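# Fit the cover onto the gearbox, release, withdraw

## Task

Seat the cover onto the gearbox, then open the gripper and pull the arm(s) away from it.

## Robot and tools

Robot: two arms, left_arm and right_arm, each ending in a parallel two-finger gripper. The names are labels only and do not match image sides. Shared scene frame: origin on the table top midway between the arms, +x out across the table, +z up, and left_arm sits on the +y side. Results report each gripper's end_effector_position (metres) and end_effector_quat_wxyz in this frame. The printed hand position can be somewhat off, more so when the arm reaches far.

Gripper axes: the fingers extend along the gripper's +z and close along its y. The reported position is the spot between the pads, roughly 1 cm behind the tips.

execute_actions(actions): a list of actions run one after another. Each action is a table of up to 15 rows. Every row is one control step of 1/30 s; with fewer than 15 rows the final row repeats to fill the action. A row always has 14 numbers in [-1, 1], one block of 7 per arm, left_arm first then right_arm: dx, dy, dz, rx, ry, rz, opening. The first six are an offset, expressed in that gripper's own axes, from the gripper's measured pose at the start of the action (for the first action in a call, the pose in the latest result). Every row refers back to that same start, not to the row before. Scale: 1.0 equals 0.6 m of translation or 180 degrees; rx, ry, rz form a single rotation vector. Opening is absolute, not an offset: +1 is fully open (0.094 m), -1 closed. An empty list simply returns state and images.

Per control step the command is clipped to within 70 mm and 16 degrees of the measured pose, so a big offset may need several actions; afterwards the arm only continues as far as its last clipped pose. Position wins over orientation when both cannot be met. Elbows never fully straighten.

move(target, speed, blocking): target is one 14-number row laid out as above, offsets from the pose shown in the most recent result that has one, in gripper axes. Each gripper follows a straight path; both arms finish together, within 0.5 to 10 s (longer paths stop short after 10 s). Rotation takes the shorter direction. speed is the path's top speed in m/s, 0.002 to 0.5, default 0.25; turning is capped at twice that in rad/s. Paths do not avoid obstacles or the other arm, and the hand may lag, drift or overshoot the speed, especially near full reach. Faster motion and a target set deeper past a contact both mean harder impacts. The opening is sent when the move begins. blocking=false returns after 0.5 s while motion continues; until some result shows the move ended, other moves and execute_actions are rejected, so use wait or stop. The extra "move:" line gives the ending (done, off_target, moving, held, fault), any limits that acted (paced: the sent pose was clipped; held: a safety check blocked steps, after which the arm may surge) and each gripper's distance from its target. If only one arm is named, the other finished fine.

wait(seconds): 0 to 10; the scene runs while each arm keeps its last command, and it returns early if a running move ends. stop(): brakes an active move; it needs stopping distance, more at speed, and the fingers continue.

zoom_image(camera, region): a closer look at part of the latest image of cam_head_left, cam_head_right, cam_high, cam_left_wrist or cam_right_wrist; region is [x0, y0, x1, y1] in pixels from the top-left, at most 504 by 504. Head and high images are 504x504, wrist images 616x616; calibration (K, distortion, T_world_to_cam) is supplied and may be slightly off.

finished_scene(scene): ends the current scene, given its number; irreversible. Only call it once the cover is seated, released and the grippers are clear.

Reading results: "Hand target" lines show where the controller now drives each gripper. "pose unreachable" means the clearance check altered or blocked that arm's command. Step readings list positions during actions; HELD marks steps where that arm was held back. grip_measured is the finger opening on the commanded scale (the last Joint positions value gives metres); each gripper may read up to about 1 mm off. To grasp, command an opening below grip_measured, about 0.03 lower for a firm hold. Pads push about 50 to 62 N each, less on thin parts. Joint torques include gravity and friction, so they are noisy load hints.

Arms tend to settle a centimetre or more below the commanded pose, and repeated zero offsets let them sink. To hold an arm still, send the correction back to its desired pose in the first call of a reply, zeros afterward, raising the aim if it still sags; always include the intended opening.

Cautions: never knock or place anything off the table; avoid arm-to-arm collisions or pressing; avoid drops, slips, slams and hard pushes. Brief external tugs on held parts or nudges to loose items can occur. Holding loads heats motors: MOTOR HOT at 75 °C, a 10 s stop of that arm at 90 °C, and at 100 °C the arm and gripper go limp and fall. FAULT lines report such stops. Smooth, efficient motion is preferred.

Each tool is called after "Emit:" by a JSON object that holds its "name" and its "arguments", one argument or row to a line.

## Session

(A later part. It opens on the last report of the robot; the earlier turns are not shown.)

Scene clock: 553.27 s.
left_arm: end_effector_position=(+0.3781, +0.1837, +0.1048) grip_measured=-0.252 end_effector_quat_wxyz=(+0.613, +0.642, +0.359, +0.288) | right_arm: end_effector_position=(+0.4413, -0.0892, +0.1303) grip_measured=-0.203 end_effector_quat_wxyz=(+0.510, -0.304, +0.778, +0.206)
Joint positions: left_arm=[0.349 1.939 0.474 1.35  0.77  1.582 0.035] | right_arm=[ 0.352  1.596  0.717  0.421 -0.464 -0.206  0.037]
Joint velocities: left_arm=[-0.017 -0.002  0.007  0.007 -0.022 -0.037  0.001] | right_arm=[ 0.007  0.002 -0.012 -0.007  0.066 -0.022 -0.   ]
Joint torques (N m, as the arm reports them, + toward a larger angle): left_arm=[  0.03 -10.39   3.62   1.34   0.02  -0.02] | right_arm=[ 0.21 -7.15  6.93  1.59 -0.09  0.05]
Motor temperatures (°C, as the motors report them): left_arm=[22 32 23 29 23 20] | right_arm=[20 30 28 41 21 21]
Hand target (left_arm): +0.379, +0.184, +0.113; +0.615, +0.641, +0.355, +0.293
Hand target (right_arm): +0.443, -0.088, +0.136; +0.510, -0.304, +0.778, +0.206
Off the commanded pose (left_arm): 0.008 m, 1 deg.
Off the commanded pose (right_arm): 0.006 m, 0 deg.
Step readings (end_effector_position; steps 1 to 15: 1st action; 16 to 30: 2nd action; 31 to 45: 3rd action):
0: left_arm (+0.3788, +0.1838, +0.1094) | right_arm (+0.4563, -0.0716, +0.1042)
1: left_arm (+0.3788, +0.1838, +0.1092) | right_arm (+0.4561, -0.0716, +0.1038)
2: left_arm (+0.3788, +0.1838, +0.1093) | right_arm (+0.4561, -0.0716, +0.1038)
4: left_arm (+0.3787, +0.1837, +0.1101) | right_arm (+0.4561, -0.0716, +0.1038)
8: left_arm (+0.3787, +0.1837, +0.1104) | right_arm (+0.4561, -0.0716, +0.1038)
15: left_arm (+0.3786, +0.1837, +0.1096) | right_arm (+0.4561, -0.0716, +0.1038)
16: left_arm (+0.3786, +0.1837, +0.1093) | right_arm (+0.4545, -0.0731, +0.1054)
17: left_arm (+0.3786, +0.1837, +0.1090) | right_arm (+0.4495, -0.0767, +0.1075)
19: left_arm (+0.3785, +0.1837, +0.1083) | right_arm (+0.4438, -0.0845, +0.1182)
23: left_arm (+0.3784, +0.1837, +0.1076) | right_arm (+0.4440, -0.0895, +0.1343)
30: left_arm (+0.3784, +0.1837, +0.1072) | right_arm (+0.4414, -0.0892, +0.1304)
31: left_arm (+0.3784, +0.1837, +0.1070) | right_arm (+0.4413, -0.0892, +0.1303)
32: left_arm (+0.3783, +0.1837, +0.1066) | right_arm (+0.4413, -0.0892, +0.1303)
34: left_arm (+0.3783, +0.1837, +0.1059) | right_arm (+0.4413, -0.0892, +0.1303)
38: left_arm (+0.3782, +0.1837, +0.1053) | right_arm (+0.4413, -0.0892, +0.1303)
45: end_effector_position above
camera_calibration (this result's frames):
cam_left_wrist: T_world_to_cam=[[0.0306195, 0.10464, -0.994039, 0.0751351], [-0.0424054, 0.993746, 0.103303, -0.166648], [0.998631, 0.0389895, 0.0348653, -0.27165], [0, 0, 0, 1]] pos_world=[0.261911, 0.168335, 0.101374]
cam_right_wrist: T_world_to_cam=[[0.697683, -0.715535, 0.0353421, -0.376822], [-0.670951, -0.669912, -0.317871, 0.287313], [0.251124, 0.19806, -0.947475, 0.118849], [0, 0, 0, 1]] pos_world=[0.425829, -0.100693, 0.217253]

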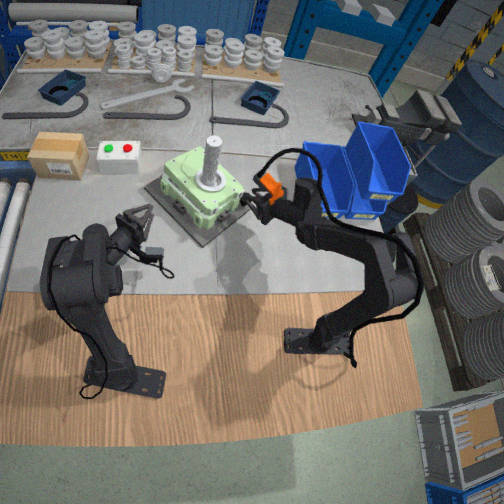

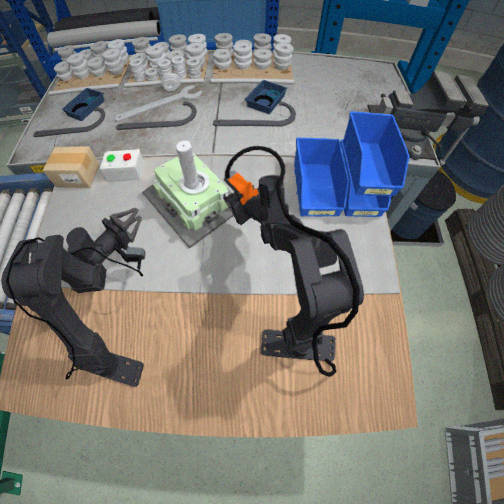

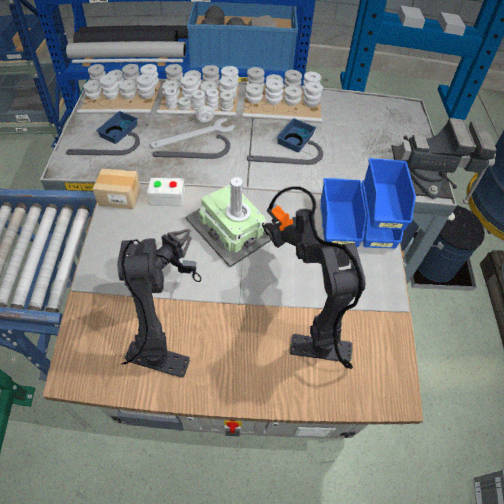

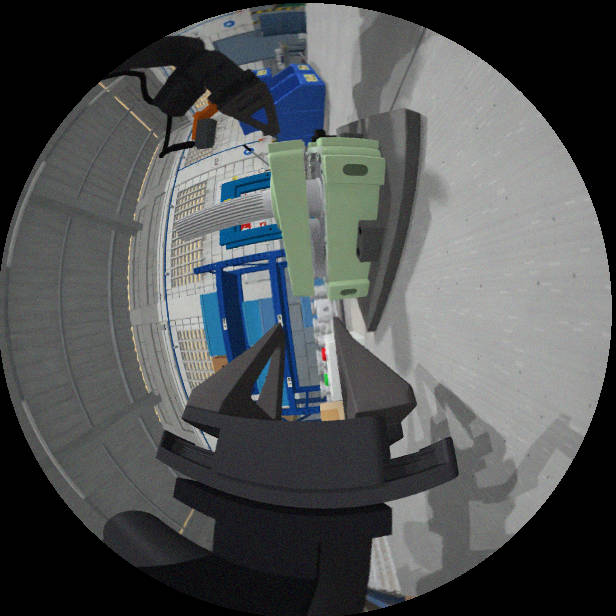

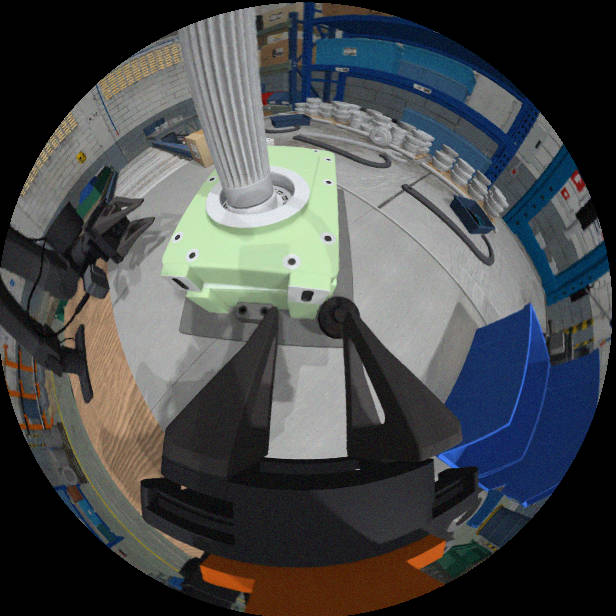

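Emit:
{"name": "execute_actions", "arguments": {
  "actions": [
    [[0,0.012,0,0,0,0,-0.25,0.018,0.003,0.02,0,0,0,-0.2]],
    [[0,0.01,0,0,0,0,-0.25,-0.01,0,0.03,0,0,0,-0.2]],
    [[0,0.01,0,0,0,0,-0.25,-0.01,0,0,0,0,0,-0.2]]
  ]
}}

Emit:
{"name": "zoom_image", "arguments": {
  "camera": "cam_left_wrist",
  "region": [230,110,430,310]
}}

Scene clock: 561.17 s.
left_arm: end_effector_position=(+0.3772, +0.1835, +0.0999) grip_measured=-0.252 end_effector_quat_wxyz=(+0.608, +0.645, +0.370, +0.277) | right_arm: end_effector_position=(+0.4553, -0.0797, +0.1125) grip_measured=-0.203 end_effector_quat_wxyz=(+0.506, -0.304, +0.781, +0.203)
Joint positions: left_arm=[0.349 1.93  0.474 1.307 0.77  1.582 0.035] | right_arm=[ 0.374  1.701  0.751  0.486 -0.439 -0.198  0.037]
Joint velocities: left_arm=[-0.012 -0.027 -0.007  0.022  0.022 -0.066  0.   ] | right_arm=[ 0.017  0.002 -0.012  0.037 -0.11   0.066  0.001]
Joint torques (N m, as the arm reports them, + toward a larger angle): left_arm=[ -0.05 -10.41   3.78   1.33   0.02  -0.02] | right_arm=[ 0.22 -7.97  6.63  1.59 -0.09  0.05]
Motor temperatures (°C, as the motors report them): left_arm=[22 32 23 29 23 20] | right_arm=[20 30 28 40 21 21]
Hand target (left_arm): +0.378, +0.184, +0.108; +0.610, +0.644, +0.366, +0.281
Hand target (right_arm): +0.457, -0.078, +0.118; +0.507, -0.303, +0.781, +0.203
Off the commanded pose (left_arm): 0.008 m, 1 deg.
Off the commanded pose (right_arm): 0.006 m, 0 deg.
Step readings (end_effector_position; steps 1 to 15: 1st action; 16 to 30: 2nd action; 31 to 45: 3rd action):
0: left_arm (+0.3781, +0.1837, +0.1047) | right_arm (+0.4413, -0.0892, +0.1303)
1: left_arm (+0.3781, +0.1836, +0.1047) | right_arm (+0.4422, -0.0891, +0.1299)
2: left_arm (+0.3780, +0.1836, +0.1045) | right_arm (+0.4439, -0.0886, +0.1291)
4: left_arm (+0.3780, +0.1836, +0.1052) | right_arm (+0.4455, -0.0878, +0.1234)
8: left_arm (+0.3779, +0.1836, +0.1054) | right_arm (+0.4462, -0.0872, +0.1181)
15: left_arm (+0.3778, +0.1836, +0.1046) | right_arm (+0.4477, -0.0869, +0.1211)
16: left_arm (+0.3778, +0.1836, +0.1044) | right_arm (+0.4488, -0.0863, +0.1207)
17: left_arm (+0.3778, +0.1836, +0.1041) | right_arm (+0.4513, -0.0847, +0.1199)
19: left_arm (+0.3777, +0.1836, +0.1033) | right_arm (+0.4547, -0.0809, +0.1167)
23: left_arm (+0.3776, +0.1836, +0.1026) | right_arm (+0.4551, -0.0793, +0.1127)
30: left_arm (+0.3775, +0.1836, +0.1023) | right_arm (+0.4554, -0.0797, +0.1126)
31: left_arm (+0.3775, +0.1836, +0.1020) | right_arm (+0.4553, -0.0797, +0.1125)
32: left_arm (+0.3774, +0.1835, +0.1017) | right_arm (+0.4553, -0.0797, +0.1125)
34: left_arm (+0.3773, +0.1835, +0.1010) | right_arm (+0.4553, -0.0797, +0.1125)
38: left_arm (+0.3772, +0.1835, +0.1002) | right_arm (+0.4553, -0.0797, +0.1125)
45: end_effector_position above
camera_calibration (this result's frames):
cam_left_wrist: T_world_to_cam=[[-0.00238645, 0.0995938, -0.995025, 0.0837368], [-0.0390383, 0.99426, 0.0996109, -0.167028], [0.999235, 0.0390818, 0.00151522, -0.267424], [0, 0, 0, 1]] pos_world=[0.260899, 0.168181, 0.100363]
cam_right_wrist: T_world_to_cam=[[0.695053, -0.71809, 0.0353346, -0.378193], [-0.675817, -0.669325, -0.308666, 0.298708], [0.2453, 0.19066, -0.950514, 0.0989812], [0, 0, 0, 1]] pos_world=[0.440456, -0.0905158, 0.199647]

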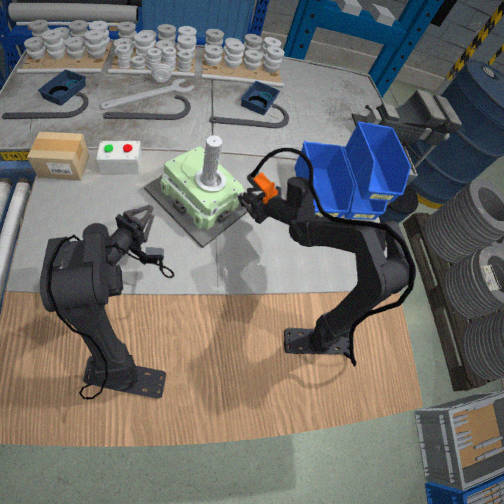

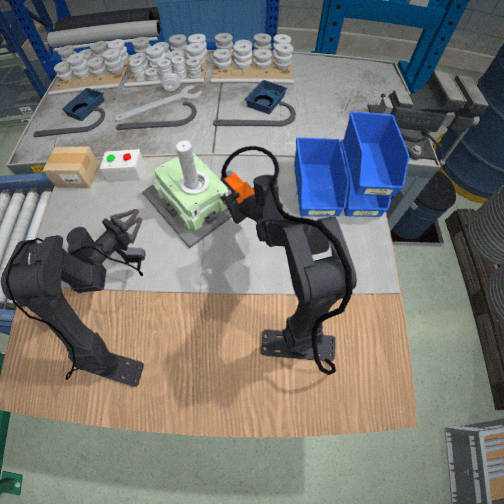

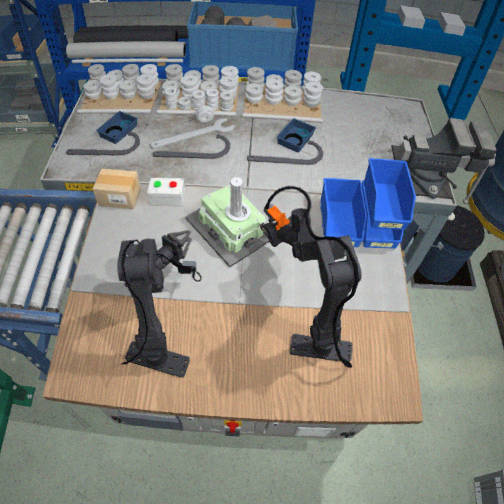

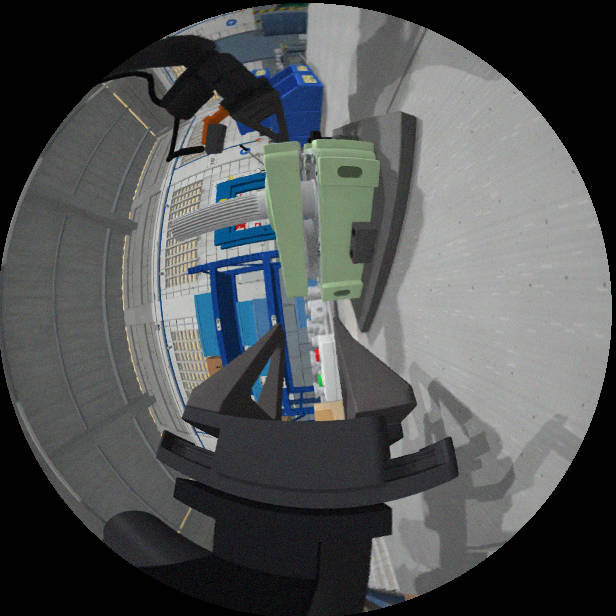

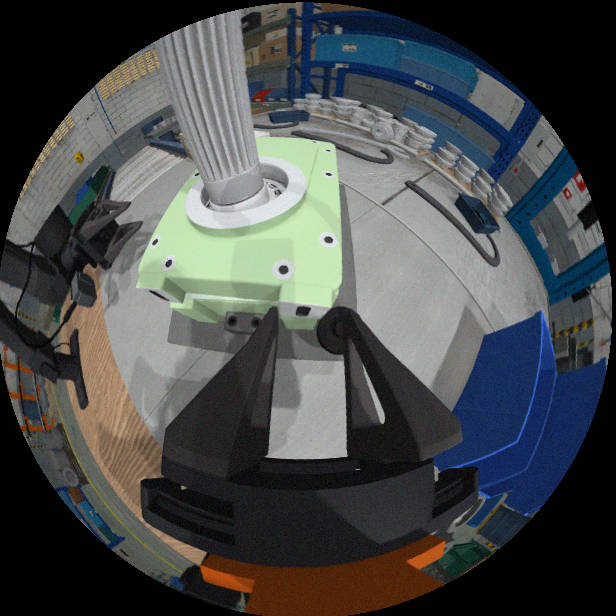

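Region (230, 110, 430, 310) of cam_left_wrist's 616x616 image, scaled by 2.520, with more detail than that image has.

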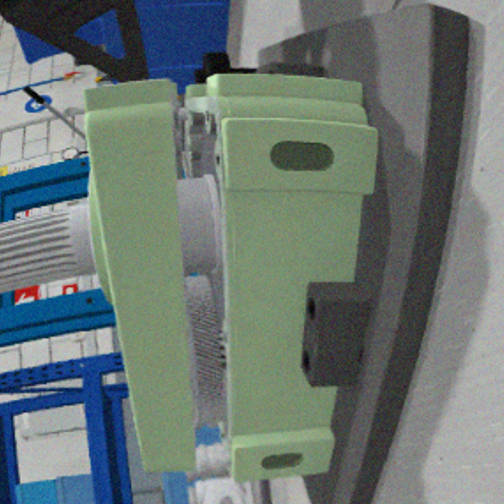

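Emit:
{"name": "move", "arguments": {
  "target": [0,0.012,0,0,0,0,-0.25,-0.01,-0.07,-0.01,0,0,0,-1],
  "speed": 0.1
}}

Emit:
{"name": "move", "arguments": {
  "target": [0,0,0,0,0,0,-0.25,-0.08,0,0.19,0,0,0,-1],
  "speed": 0.1
}}

Scene clock: 565.13 s.
left_arm: end_effector_position=(+0.3766, +0.1834, +0.0962) grip_measured=-0.252 end_effector_quat_wxyz=(+0.606, +0.647, +0.376, +0.270) | right_arm: end_effector_position=(+0.4780, -0.1125, +0.1191) grip_measured=-0.988 end_effector_quat_wxyz=(+0.511, -0.301, +0.780, +0.199)
Joint positions: left_arm=[0.349 1.93  0.474 1.288 0.77  1.582 0.035] | right_arm=[ 0.262  1.73   0.82   0.431 -0.528 -0.254  0.001]
Joint velocities: left_arm=[ 0.017 -0.007  0.002 -0.022 -0.022  0.022  0.001] | right_arm=[ 0.007 -0.017 -0.002 -0.051  0.066 -0.022  0.   ]
Joint torques (N m, as the arm reports them, + toward a larger angle): left_arm=[ -0.04 -10.83   3.9    1.33   0.02  -0.02] | right_arm=[-0.53 -6.55  7.32  1.53 -0.31 -0.01]
Motor temperatures (°C, as the motors report them): left_arm=[22 32 23 29 23 20] | right_arm=[20 30 28 40 21 21]
Hand target (left_arm): +0.378, +0.183, +0.107; +0.609, +0.645, +0.369, +0.277
Hand target (right_arm): +0.482, -0.113, +0.119; +0.507, -0.304, +0.781, +0.202
Off the commanded pose (left_arm): 0.011 m, 1 deg.
Off the commanded pose (right_arm): 0.004 m, 1 deg.
move: off_target (left_arm)
camera_calibration (this result's frames):
cam_left_wrist: T_world_to_cam=[[-0.0207733, 0.0967829, -0.995089, 0.0875483], [-0.0372171, 0.994539, 0.0975064, -0.167132], [0.999091, 0.0390598, -0.0170579, -0.26499], [0, 0, 0, 1]] pos_world=[0.260347, 0.168096, 0.0988946]
cam_right_wrist: T_world_to_cam=[[0.687383, -0.724967, 0.0438934, -0.415907], [-0.679192, -0.663039, -0.314767, 0.297138], [0.257299, 0.186553, -0.948154, 0.0994738], [0, 0, 0, 1]] pos_world=[0.462107, -0.123063, 0.206101]

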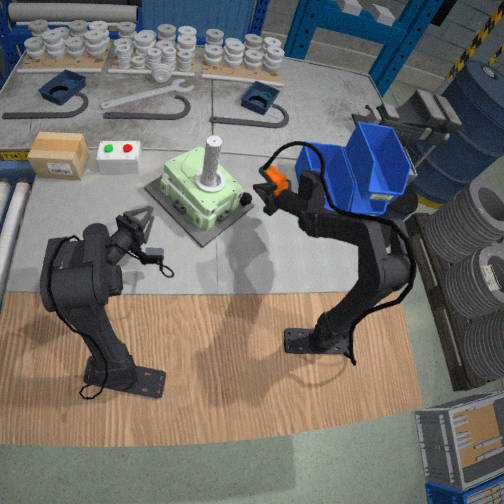

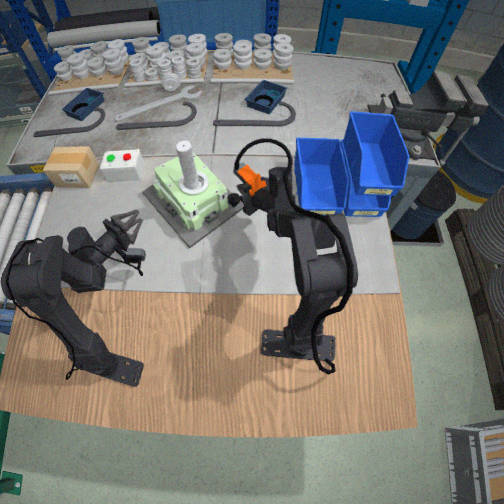

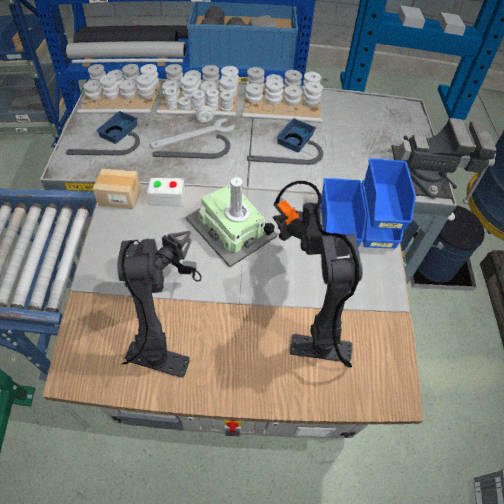

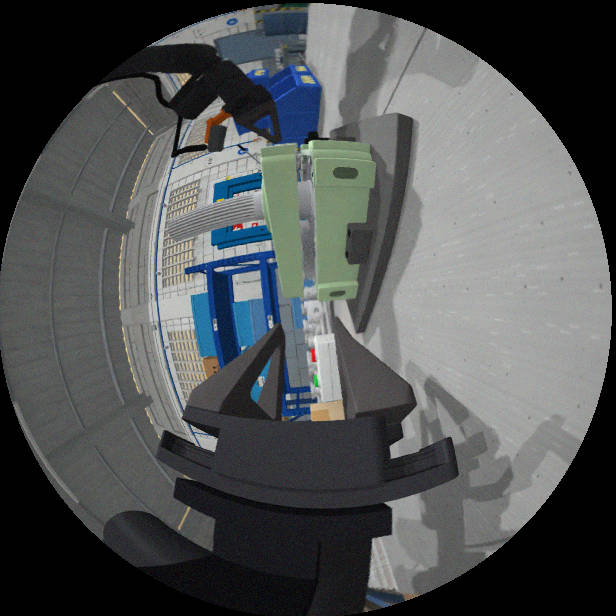

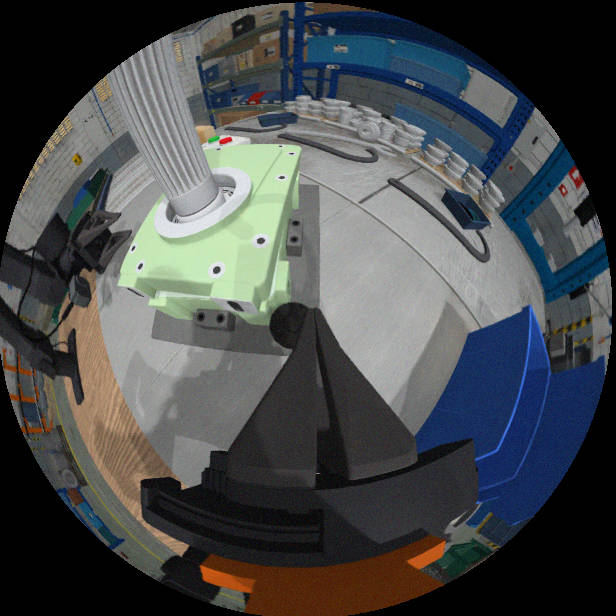

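Scene clock: 566.77 s.
left_arm: end_effector_position=(+0.3766, +0.1834, +0.0962) grip_measured=-0.252 end_effector_quat_wxyz=(+0.606, +0.647, +0.376, +0.270) | right_arm: end_effector_position=(+0.5496, -0.0520, +0.1114) grip_measured=-0.988 end_effector_quat_wxyz=(+0.480, -0.303, +0.796, +0.211)
Joint positions: left_arm=[0.349 1.93  0.474 1.288 0.77  1.582 0.035] | right_arm=[ 0.374  2.02   1.241  0.256 -0.45  -0.196  0.001]
Joint velocities: left_arm=[ 0.002 -0.012  0.007  0.007 -0.037 -0.081  0.   ] | right_arm=[ 0.002 -0.002  0.002  0.037 -0.066 -0.007 -0.   ]
Joint torques (N m, as the arm reports them, + toward a larger angle): left_arm=[ 0.05 -7.92  3.49  1.51  0.03  0.  ] | right_arm=[ 2.98 -6.03  9.32  2.83  0.4   0.27]
Motor temperatures (°C, as the motors report them): left_arm=[22 31 23 29 23 20] | right_arm=[20 30 29 40 21 21]
Hand target (left_arm): +0.377, +0.183, +0.096; +0.606, +0.647, +0.376, +0.270
Hand target (right_arm): +0.565, -0.030, +0.118; +0.510, -0.300, +0.780, +0.202
Off the commanded pose (left_arm): 0.000 m, 0 deg.
Off the commanded pose (right_arm): 0.031 m, 4 deg.
move: off_target (right_arm)
camera_calibration (this result's frames):
cam_left_wrist: T_world_to_cam=[[-0.0207733, 0.0967829, -0.995089, 0.0875483], [-0.0372171, 0.994539, 0.0975064, -0.167132], [0.999091, 0.0390598, -0.0170579, -0.26499], [0, 0, 0, 1]] pos_world=[0.260347, 0.168096, 0.0988946]
cam_right_wrist: T_world_to_cam=[[0.702234, -0.711946, 0.0000732349, -0.423514], [-0.687246, -0.677899, -0.261048, 0.381139], [0.185901, 0.183266, -0.965326, 0.103437], [0, 0, 0, 1]] pos_world=[0.540113, -0.0621021, 0.199377]

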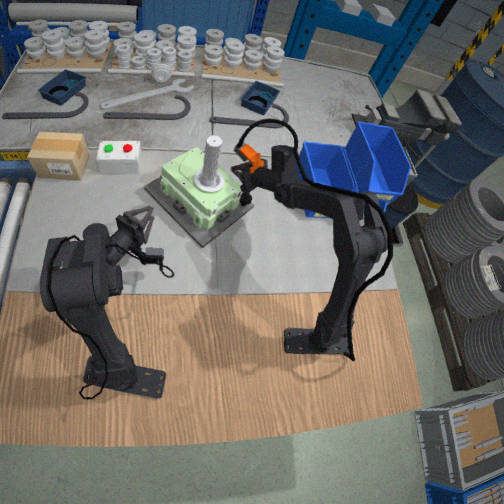

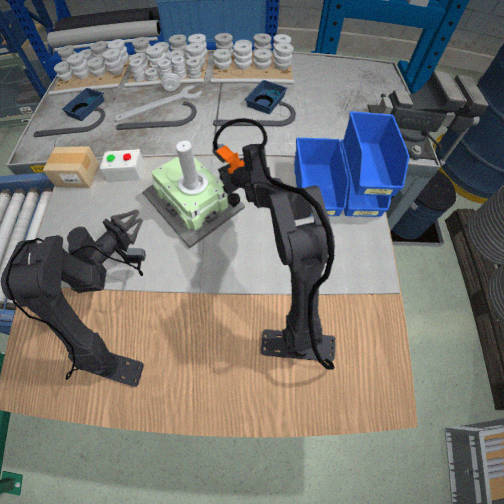

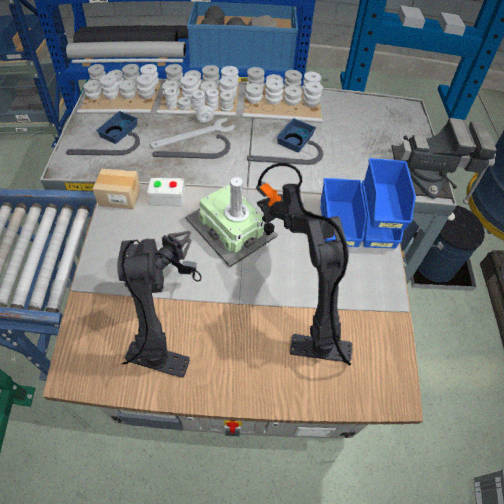

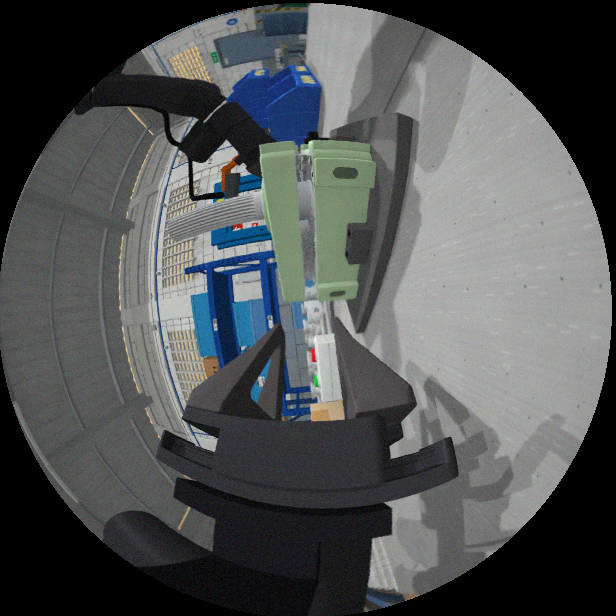

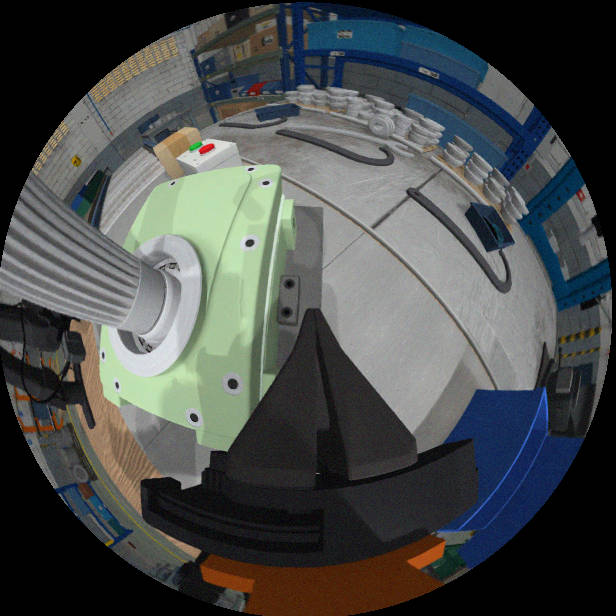

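Emit:
{"name": "move", "arguments": {
  "target": [0,0,0,0,0,0,-0.25,0,-0.03,-0.03,0,0,0,-1],
  "speed": 0.1
}}

Emit:
{"name": "move", "arguments": {
  "target": [0,0,0,0,0,0,-0.25,-0.02,0,0.07,-0.225,0,-0.11,-1],
  "speed": 0.2
}}

Scene clock: 571.67 s.
left_arm: end_effector_position=(+0.3766, +0.1834, +0.0962) grip_measured=-0.252 end_effector_quat_wxyz=(+0.606, +0.647, +0.376, +0.270) | right_arm: end_effector_position=(+0.5561, -0.0740, +0.1116) grip_measured=-0.988 end_effector_quat_wxyz=(+0.482, -0.299, +0.797, +0.207)
Joint positions: left_arm=[0.349 1.93  0.474 1.288 0.77  1.582 0.035] | right_arm=[ 0.322  2.019  1.242  0.246 -0.482 -0.221  0.001]
Joint velocities: left_arm=[-0.007  0.007  0.002  0.037 -0.037 -0.022 -0.   ] | right_arm=[ 0.007 -0.007  0.022  0.022  0.022  0.051 -0.   ]
Joint torques (N m, as the arm reports them, + toward a larger angle): left_arm=[ 0.04 -7.92  3.48  1.52  0.02 -0.02] | right_arm=[ -0.32 -12.98   5.15   1.52  -0.26   0.01]
Motor temperatures (°C, as the motors report them): left_arm=[22 31 23 29 23 20] | right_arm=[20 30 29 40 21 21]
Hand target (left_arm): +0.377, +0.183, +0.096; +0.606, +0.647, +0.376, +0.270
Hand target (right_arm): +0.551, -0.076, +0.119; +0.480, -0.303, +0.796, +0.211
Off the commanded pose (left_arm): 0.000 m, 0 deg.
Off the commanded pose (right_arm): 0.009 m, 1 deg.
move: done
camera_calibration (this result's frames):
cam_left_wrist: T_world_to_cam=[[-0.0207733, 0.0967829, -0.995089, 0.0875483], [-0.0372171, 0.994539, 0.0975064, -0.167132], [0.999091, 0.0390598, -0.0170579, -0.26499], [0, 0, 0, 1]] pos_world=[0.260347, 0.168096, 0.0988946]
cam_right_wrist: T_world_to_cam=[[0.693793, -0.720162, 0.00423207, -0.440097], [-0.694249, -0.670368, -0.261964, 0.375275], [0.191494, 0.178811, -0.965068, 0.103064], [0, 0, 0, 1]] pos_world=[0.546134, -0.0837984, 0.199635]

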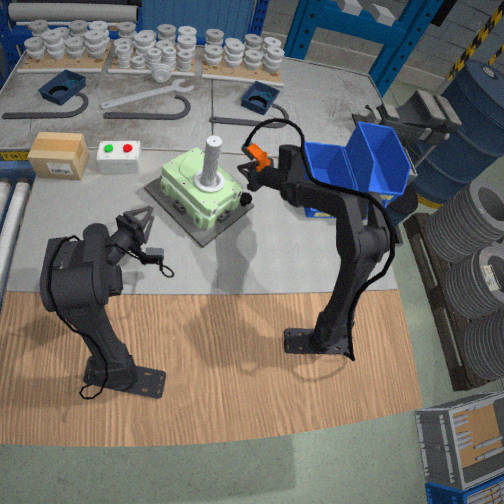

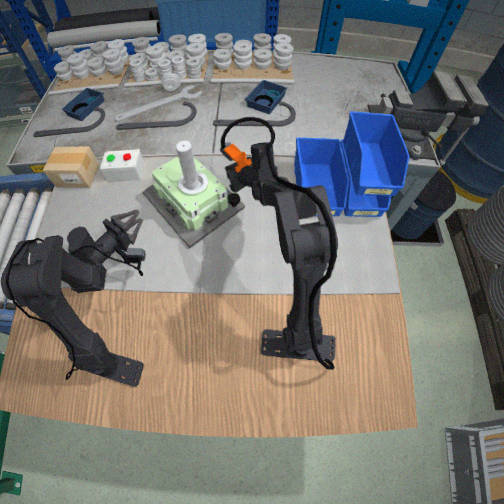

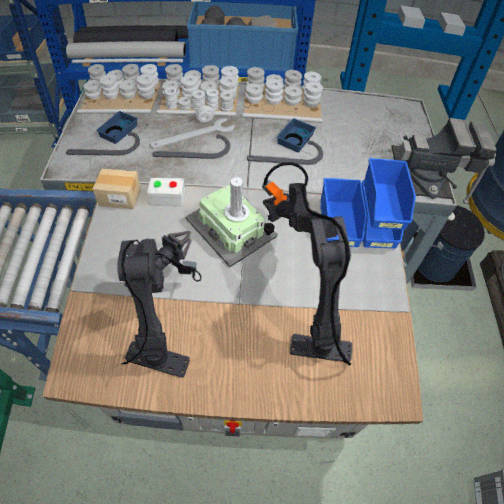

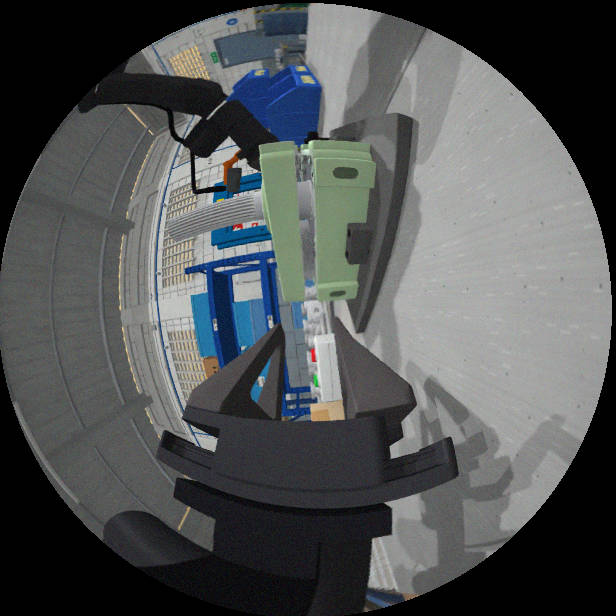

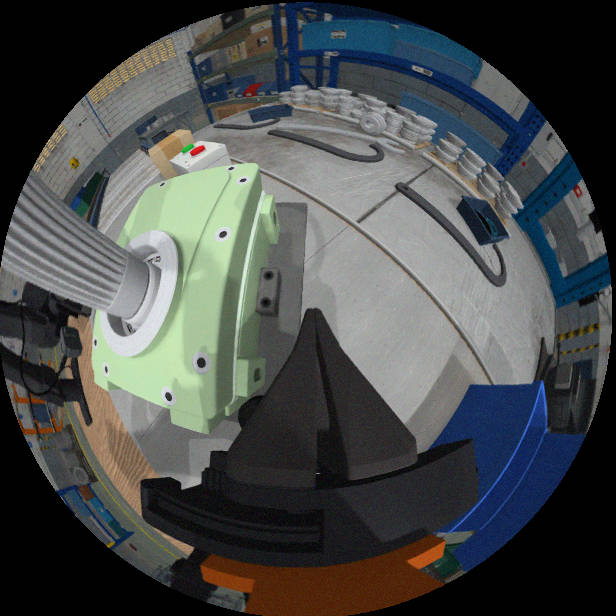

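Scene clock: 574.73 s.
left_arm: end_effector_position=(+0.3766, +0.1834, +0.0962) grip_measured=-0.252 end_effector_quat_wxyz=(+0.606, +0.647, +0.376, +0.270) | right_arm: end_effector_position=(+0.5883, -0.0400, +0.0977) grip_measured=-0.988 end_effector_quat_wxyz=(-0.386, +0.578, -0.616, -0.370)
Joint positions: left_arm=[0.349 1.93  0.474 1.288 0.77  1.582 0.035] | right_arm=[ 0.237  2.823  2.735 -1.111 -1.094 -1.147  0.001]
Joint velocities: left_arm=[-0.017 -0.002 -0.007 -0.066 -0.022 -0.037  0.   ] | right_arm=[-0.017  0.081  0.159 -0.125  0.022 -0.022 -0.   ]
Joint torques (N m, as the arm reports them, + toward a larger angle): left_arm=[ 0.04 -7.89  3.49  1.51  0.03 -0.02] | right_arm=[ -0.79 -14.15   7.33   0.52  -0.69  -0.03]
Motor temperatures (°C, as the motors report them): left_arm=[22 31 23 29 23 20] | right_arm=[20 31 29 40 21 21]
Hand target (left_arm): +0.377, +0.183, +0.096; +0.606, +0.647, +0.376, +0.270
Hand target (right_arm): +0.586, -0.045, +0.101; -0.386, +0.572, -0.615, -0.381
Off the commanded pose (left_arm): 0.000 m, 0 deg.
Off the commanded pose (right_arm): 0.008 m, 2 deg.
move: done
camera_calibration (this result's frames):
cam_left_wrist: T_world_to_cam=[[-0.0207733, 0.0967829, -0.995089, 0.0875483], [-0.0372171, 0.994539, 0.0975064, -0.167132], [0.999091, 0.0390598, -0.0170579, -0.26499], [0, 0, 0, 1]] pos_world=[0.260347, 0.168096, 0.0988946]
cam_right_wrist: T_world_to_cam=[[0.998755, -0.0343652, 0.0361512, -0.592947], [-0.0226515, -0.958232, -0.285095, 0.0124786], [0.0444386, 0.283921, -0.957817, 0.167349], [0, 0, 0, 1]] pos_world=[0.585055, -0.0559333, 0.185283]

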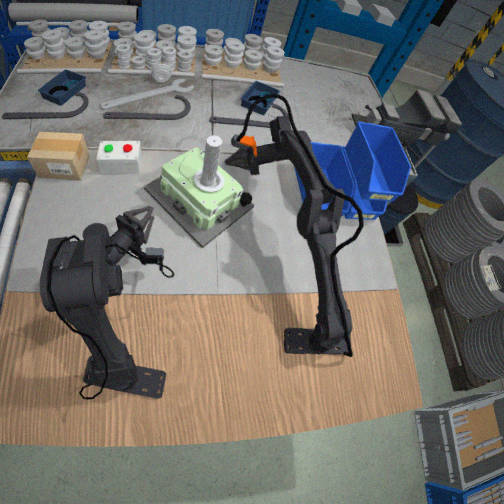

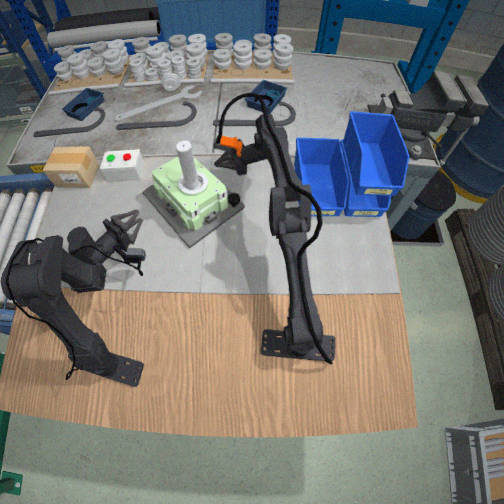

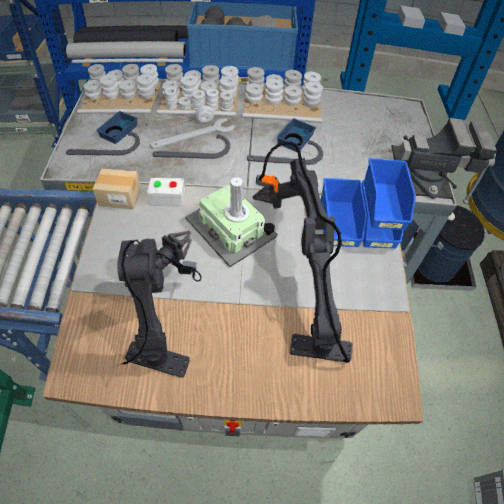

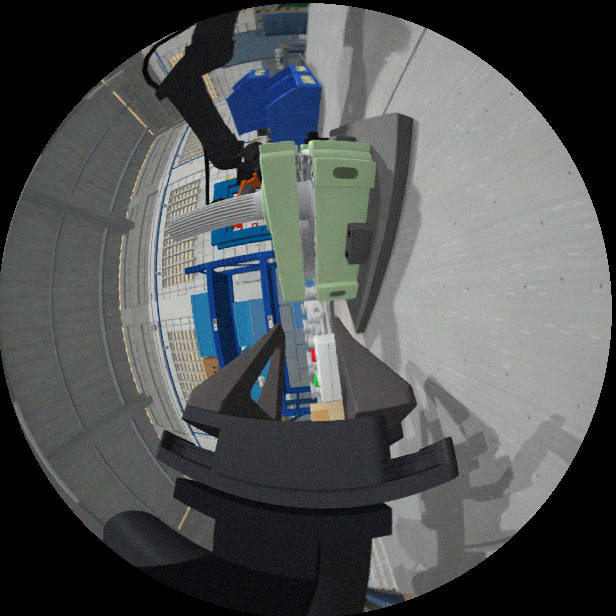

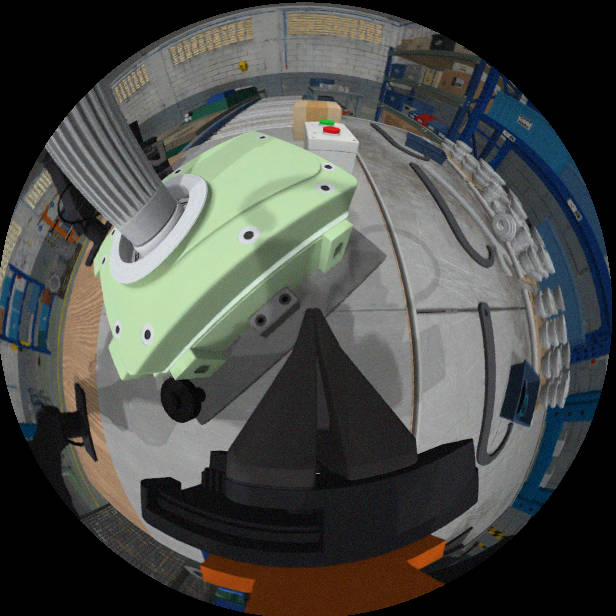

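Emit:
{"name": "move", "arguments": {
  "target": [0,0,0,0,0,0,-0.25,-0.025,0.085,0.01,0,0,0,-1],
  "speed": 0.04
}}

Scene clock: 580.73 s.
left_arm: end_effector_position=(+0.3766, +0.1834, +0.0962) grip_measured=-0.252 end_effector_quat_wxyz=(+0.606, +0.647, +0.376, +0.270) | right_arm: end_effector_position=(+0.5436, -0.0325, +0.1024) grip_measured=-0.988 end_effector_quat_wxyz=(-0.383, +0.574, -0.623, -0.369)
Joint positions: left_arm=[0.349 1.93  0.474 1.288 0.77  1.582 0.035] | right_arm=[ 0.266  2.455  2.047 -0.739 -1.073 -1.074  0.001]
Joint velocities: left_arm=[ 0.012 -0.007  0.007 -0.037  0.007 -0.051 -0.001] | right_arm=[-0.017 -0.012 -0.002  0.022 -0.037  0.051  0.001]
Joint torques (N m, as the arm reports them, + toward a larger angle): left_arm=[ 0.07 -7.83  3.41  1.53  0.03  0.  ] | right_arm=[  0.88 -15.59   4.45   0.99  -0.53   0.1 ]
Motor temperatures (°C, as the motors report them): left_arm=[22 31 23 29 23 20] | right_arm=[20 33 29 38 21 21]
Hand target (left_arm): +0.377, +0.183, +0.096; +0.606, +0.647, +0.376, +0.270
Hand target (right_arm): +0.539, -0.025, +0.110; -0.386, +0.579, -0.615, -0.371
Off the commanded pose (left_arm): 0.000 m, 0 deg.
Off the commanded pose (right_arm): 0.011 m, 1 deg.
move: off_target (right_arm)
camera_calibration (this result's frames):
cam_left_wrist: T_world_to_cam=[[-0.0207733, 0.0967829, -0.995089, 0.0875483], [-0.0372171, 0.994539, 0.0975064, -0.167132], [0.999091, 0.0390598, -0.0170579, -0.26499], [0, 0, 0, 1]] pos_world=[0.260347, 0.168096, 0.0988946]
cam_right_wrist: T_world_to_cam=[[0.998655, -0.0454233, 0.0249911, -0.547378], [-0.0367342, -0.960117, -0.277176, 0.0267478], [0.0365847, 0.275885, -0.960494, 0.175996], [0, 0, 0, 1]] pos_world=[0.541186, -0.0477373, 0.190136]

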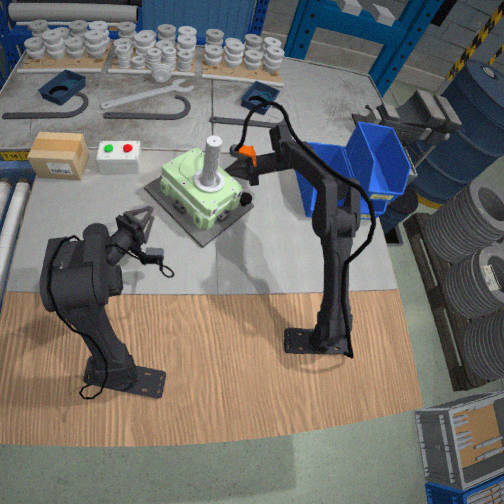

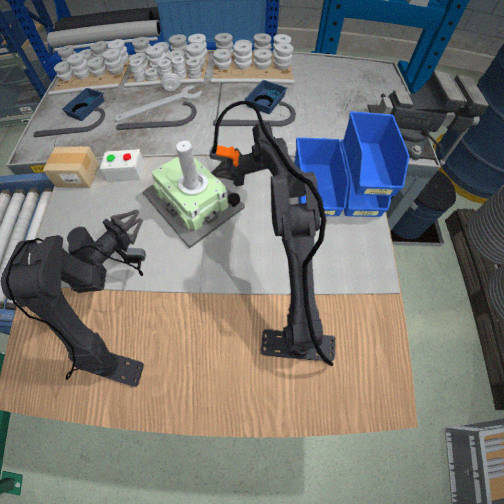

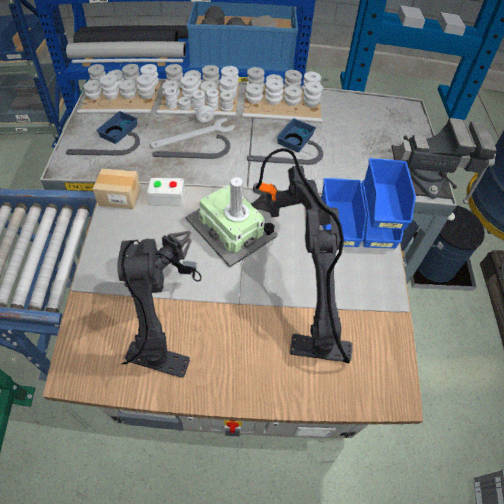

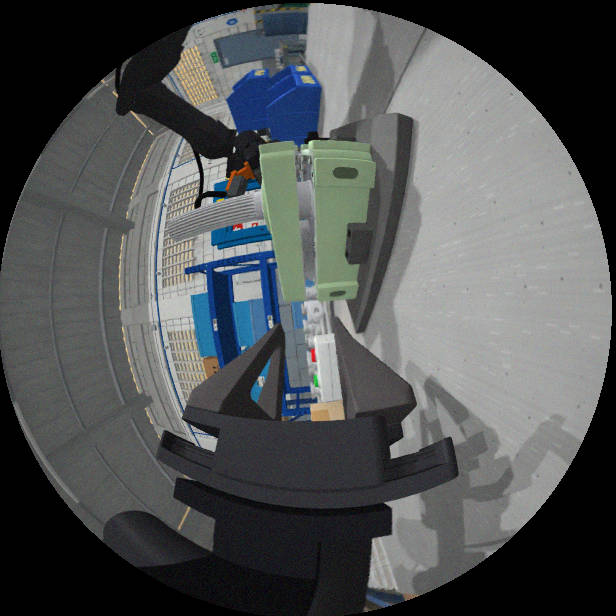

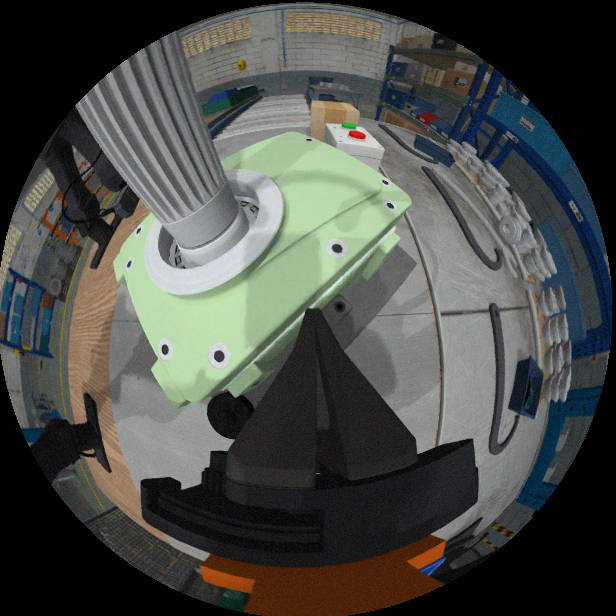

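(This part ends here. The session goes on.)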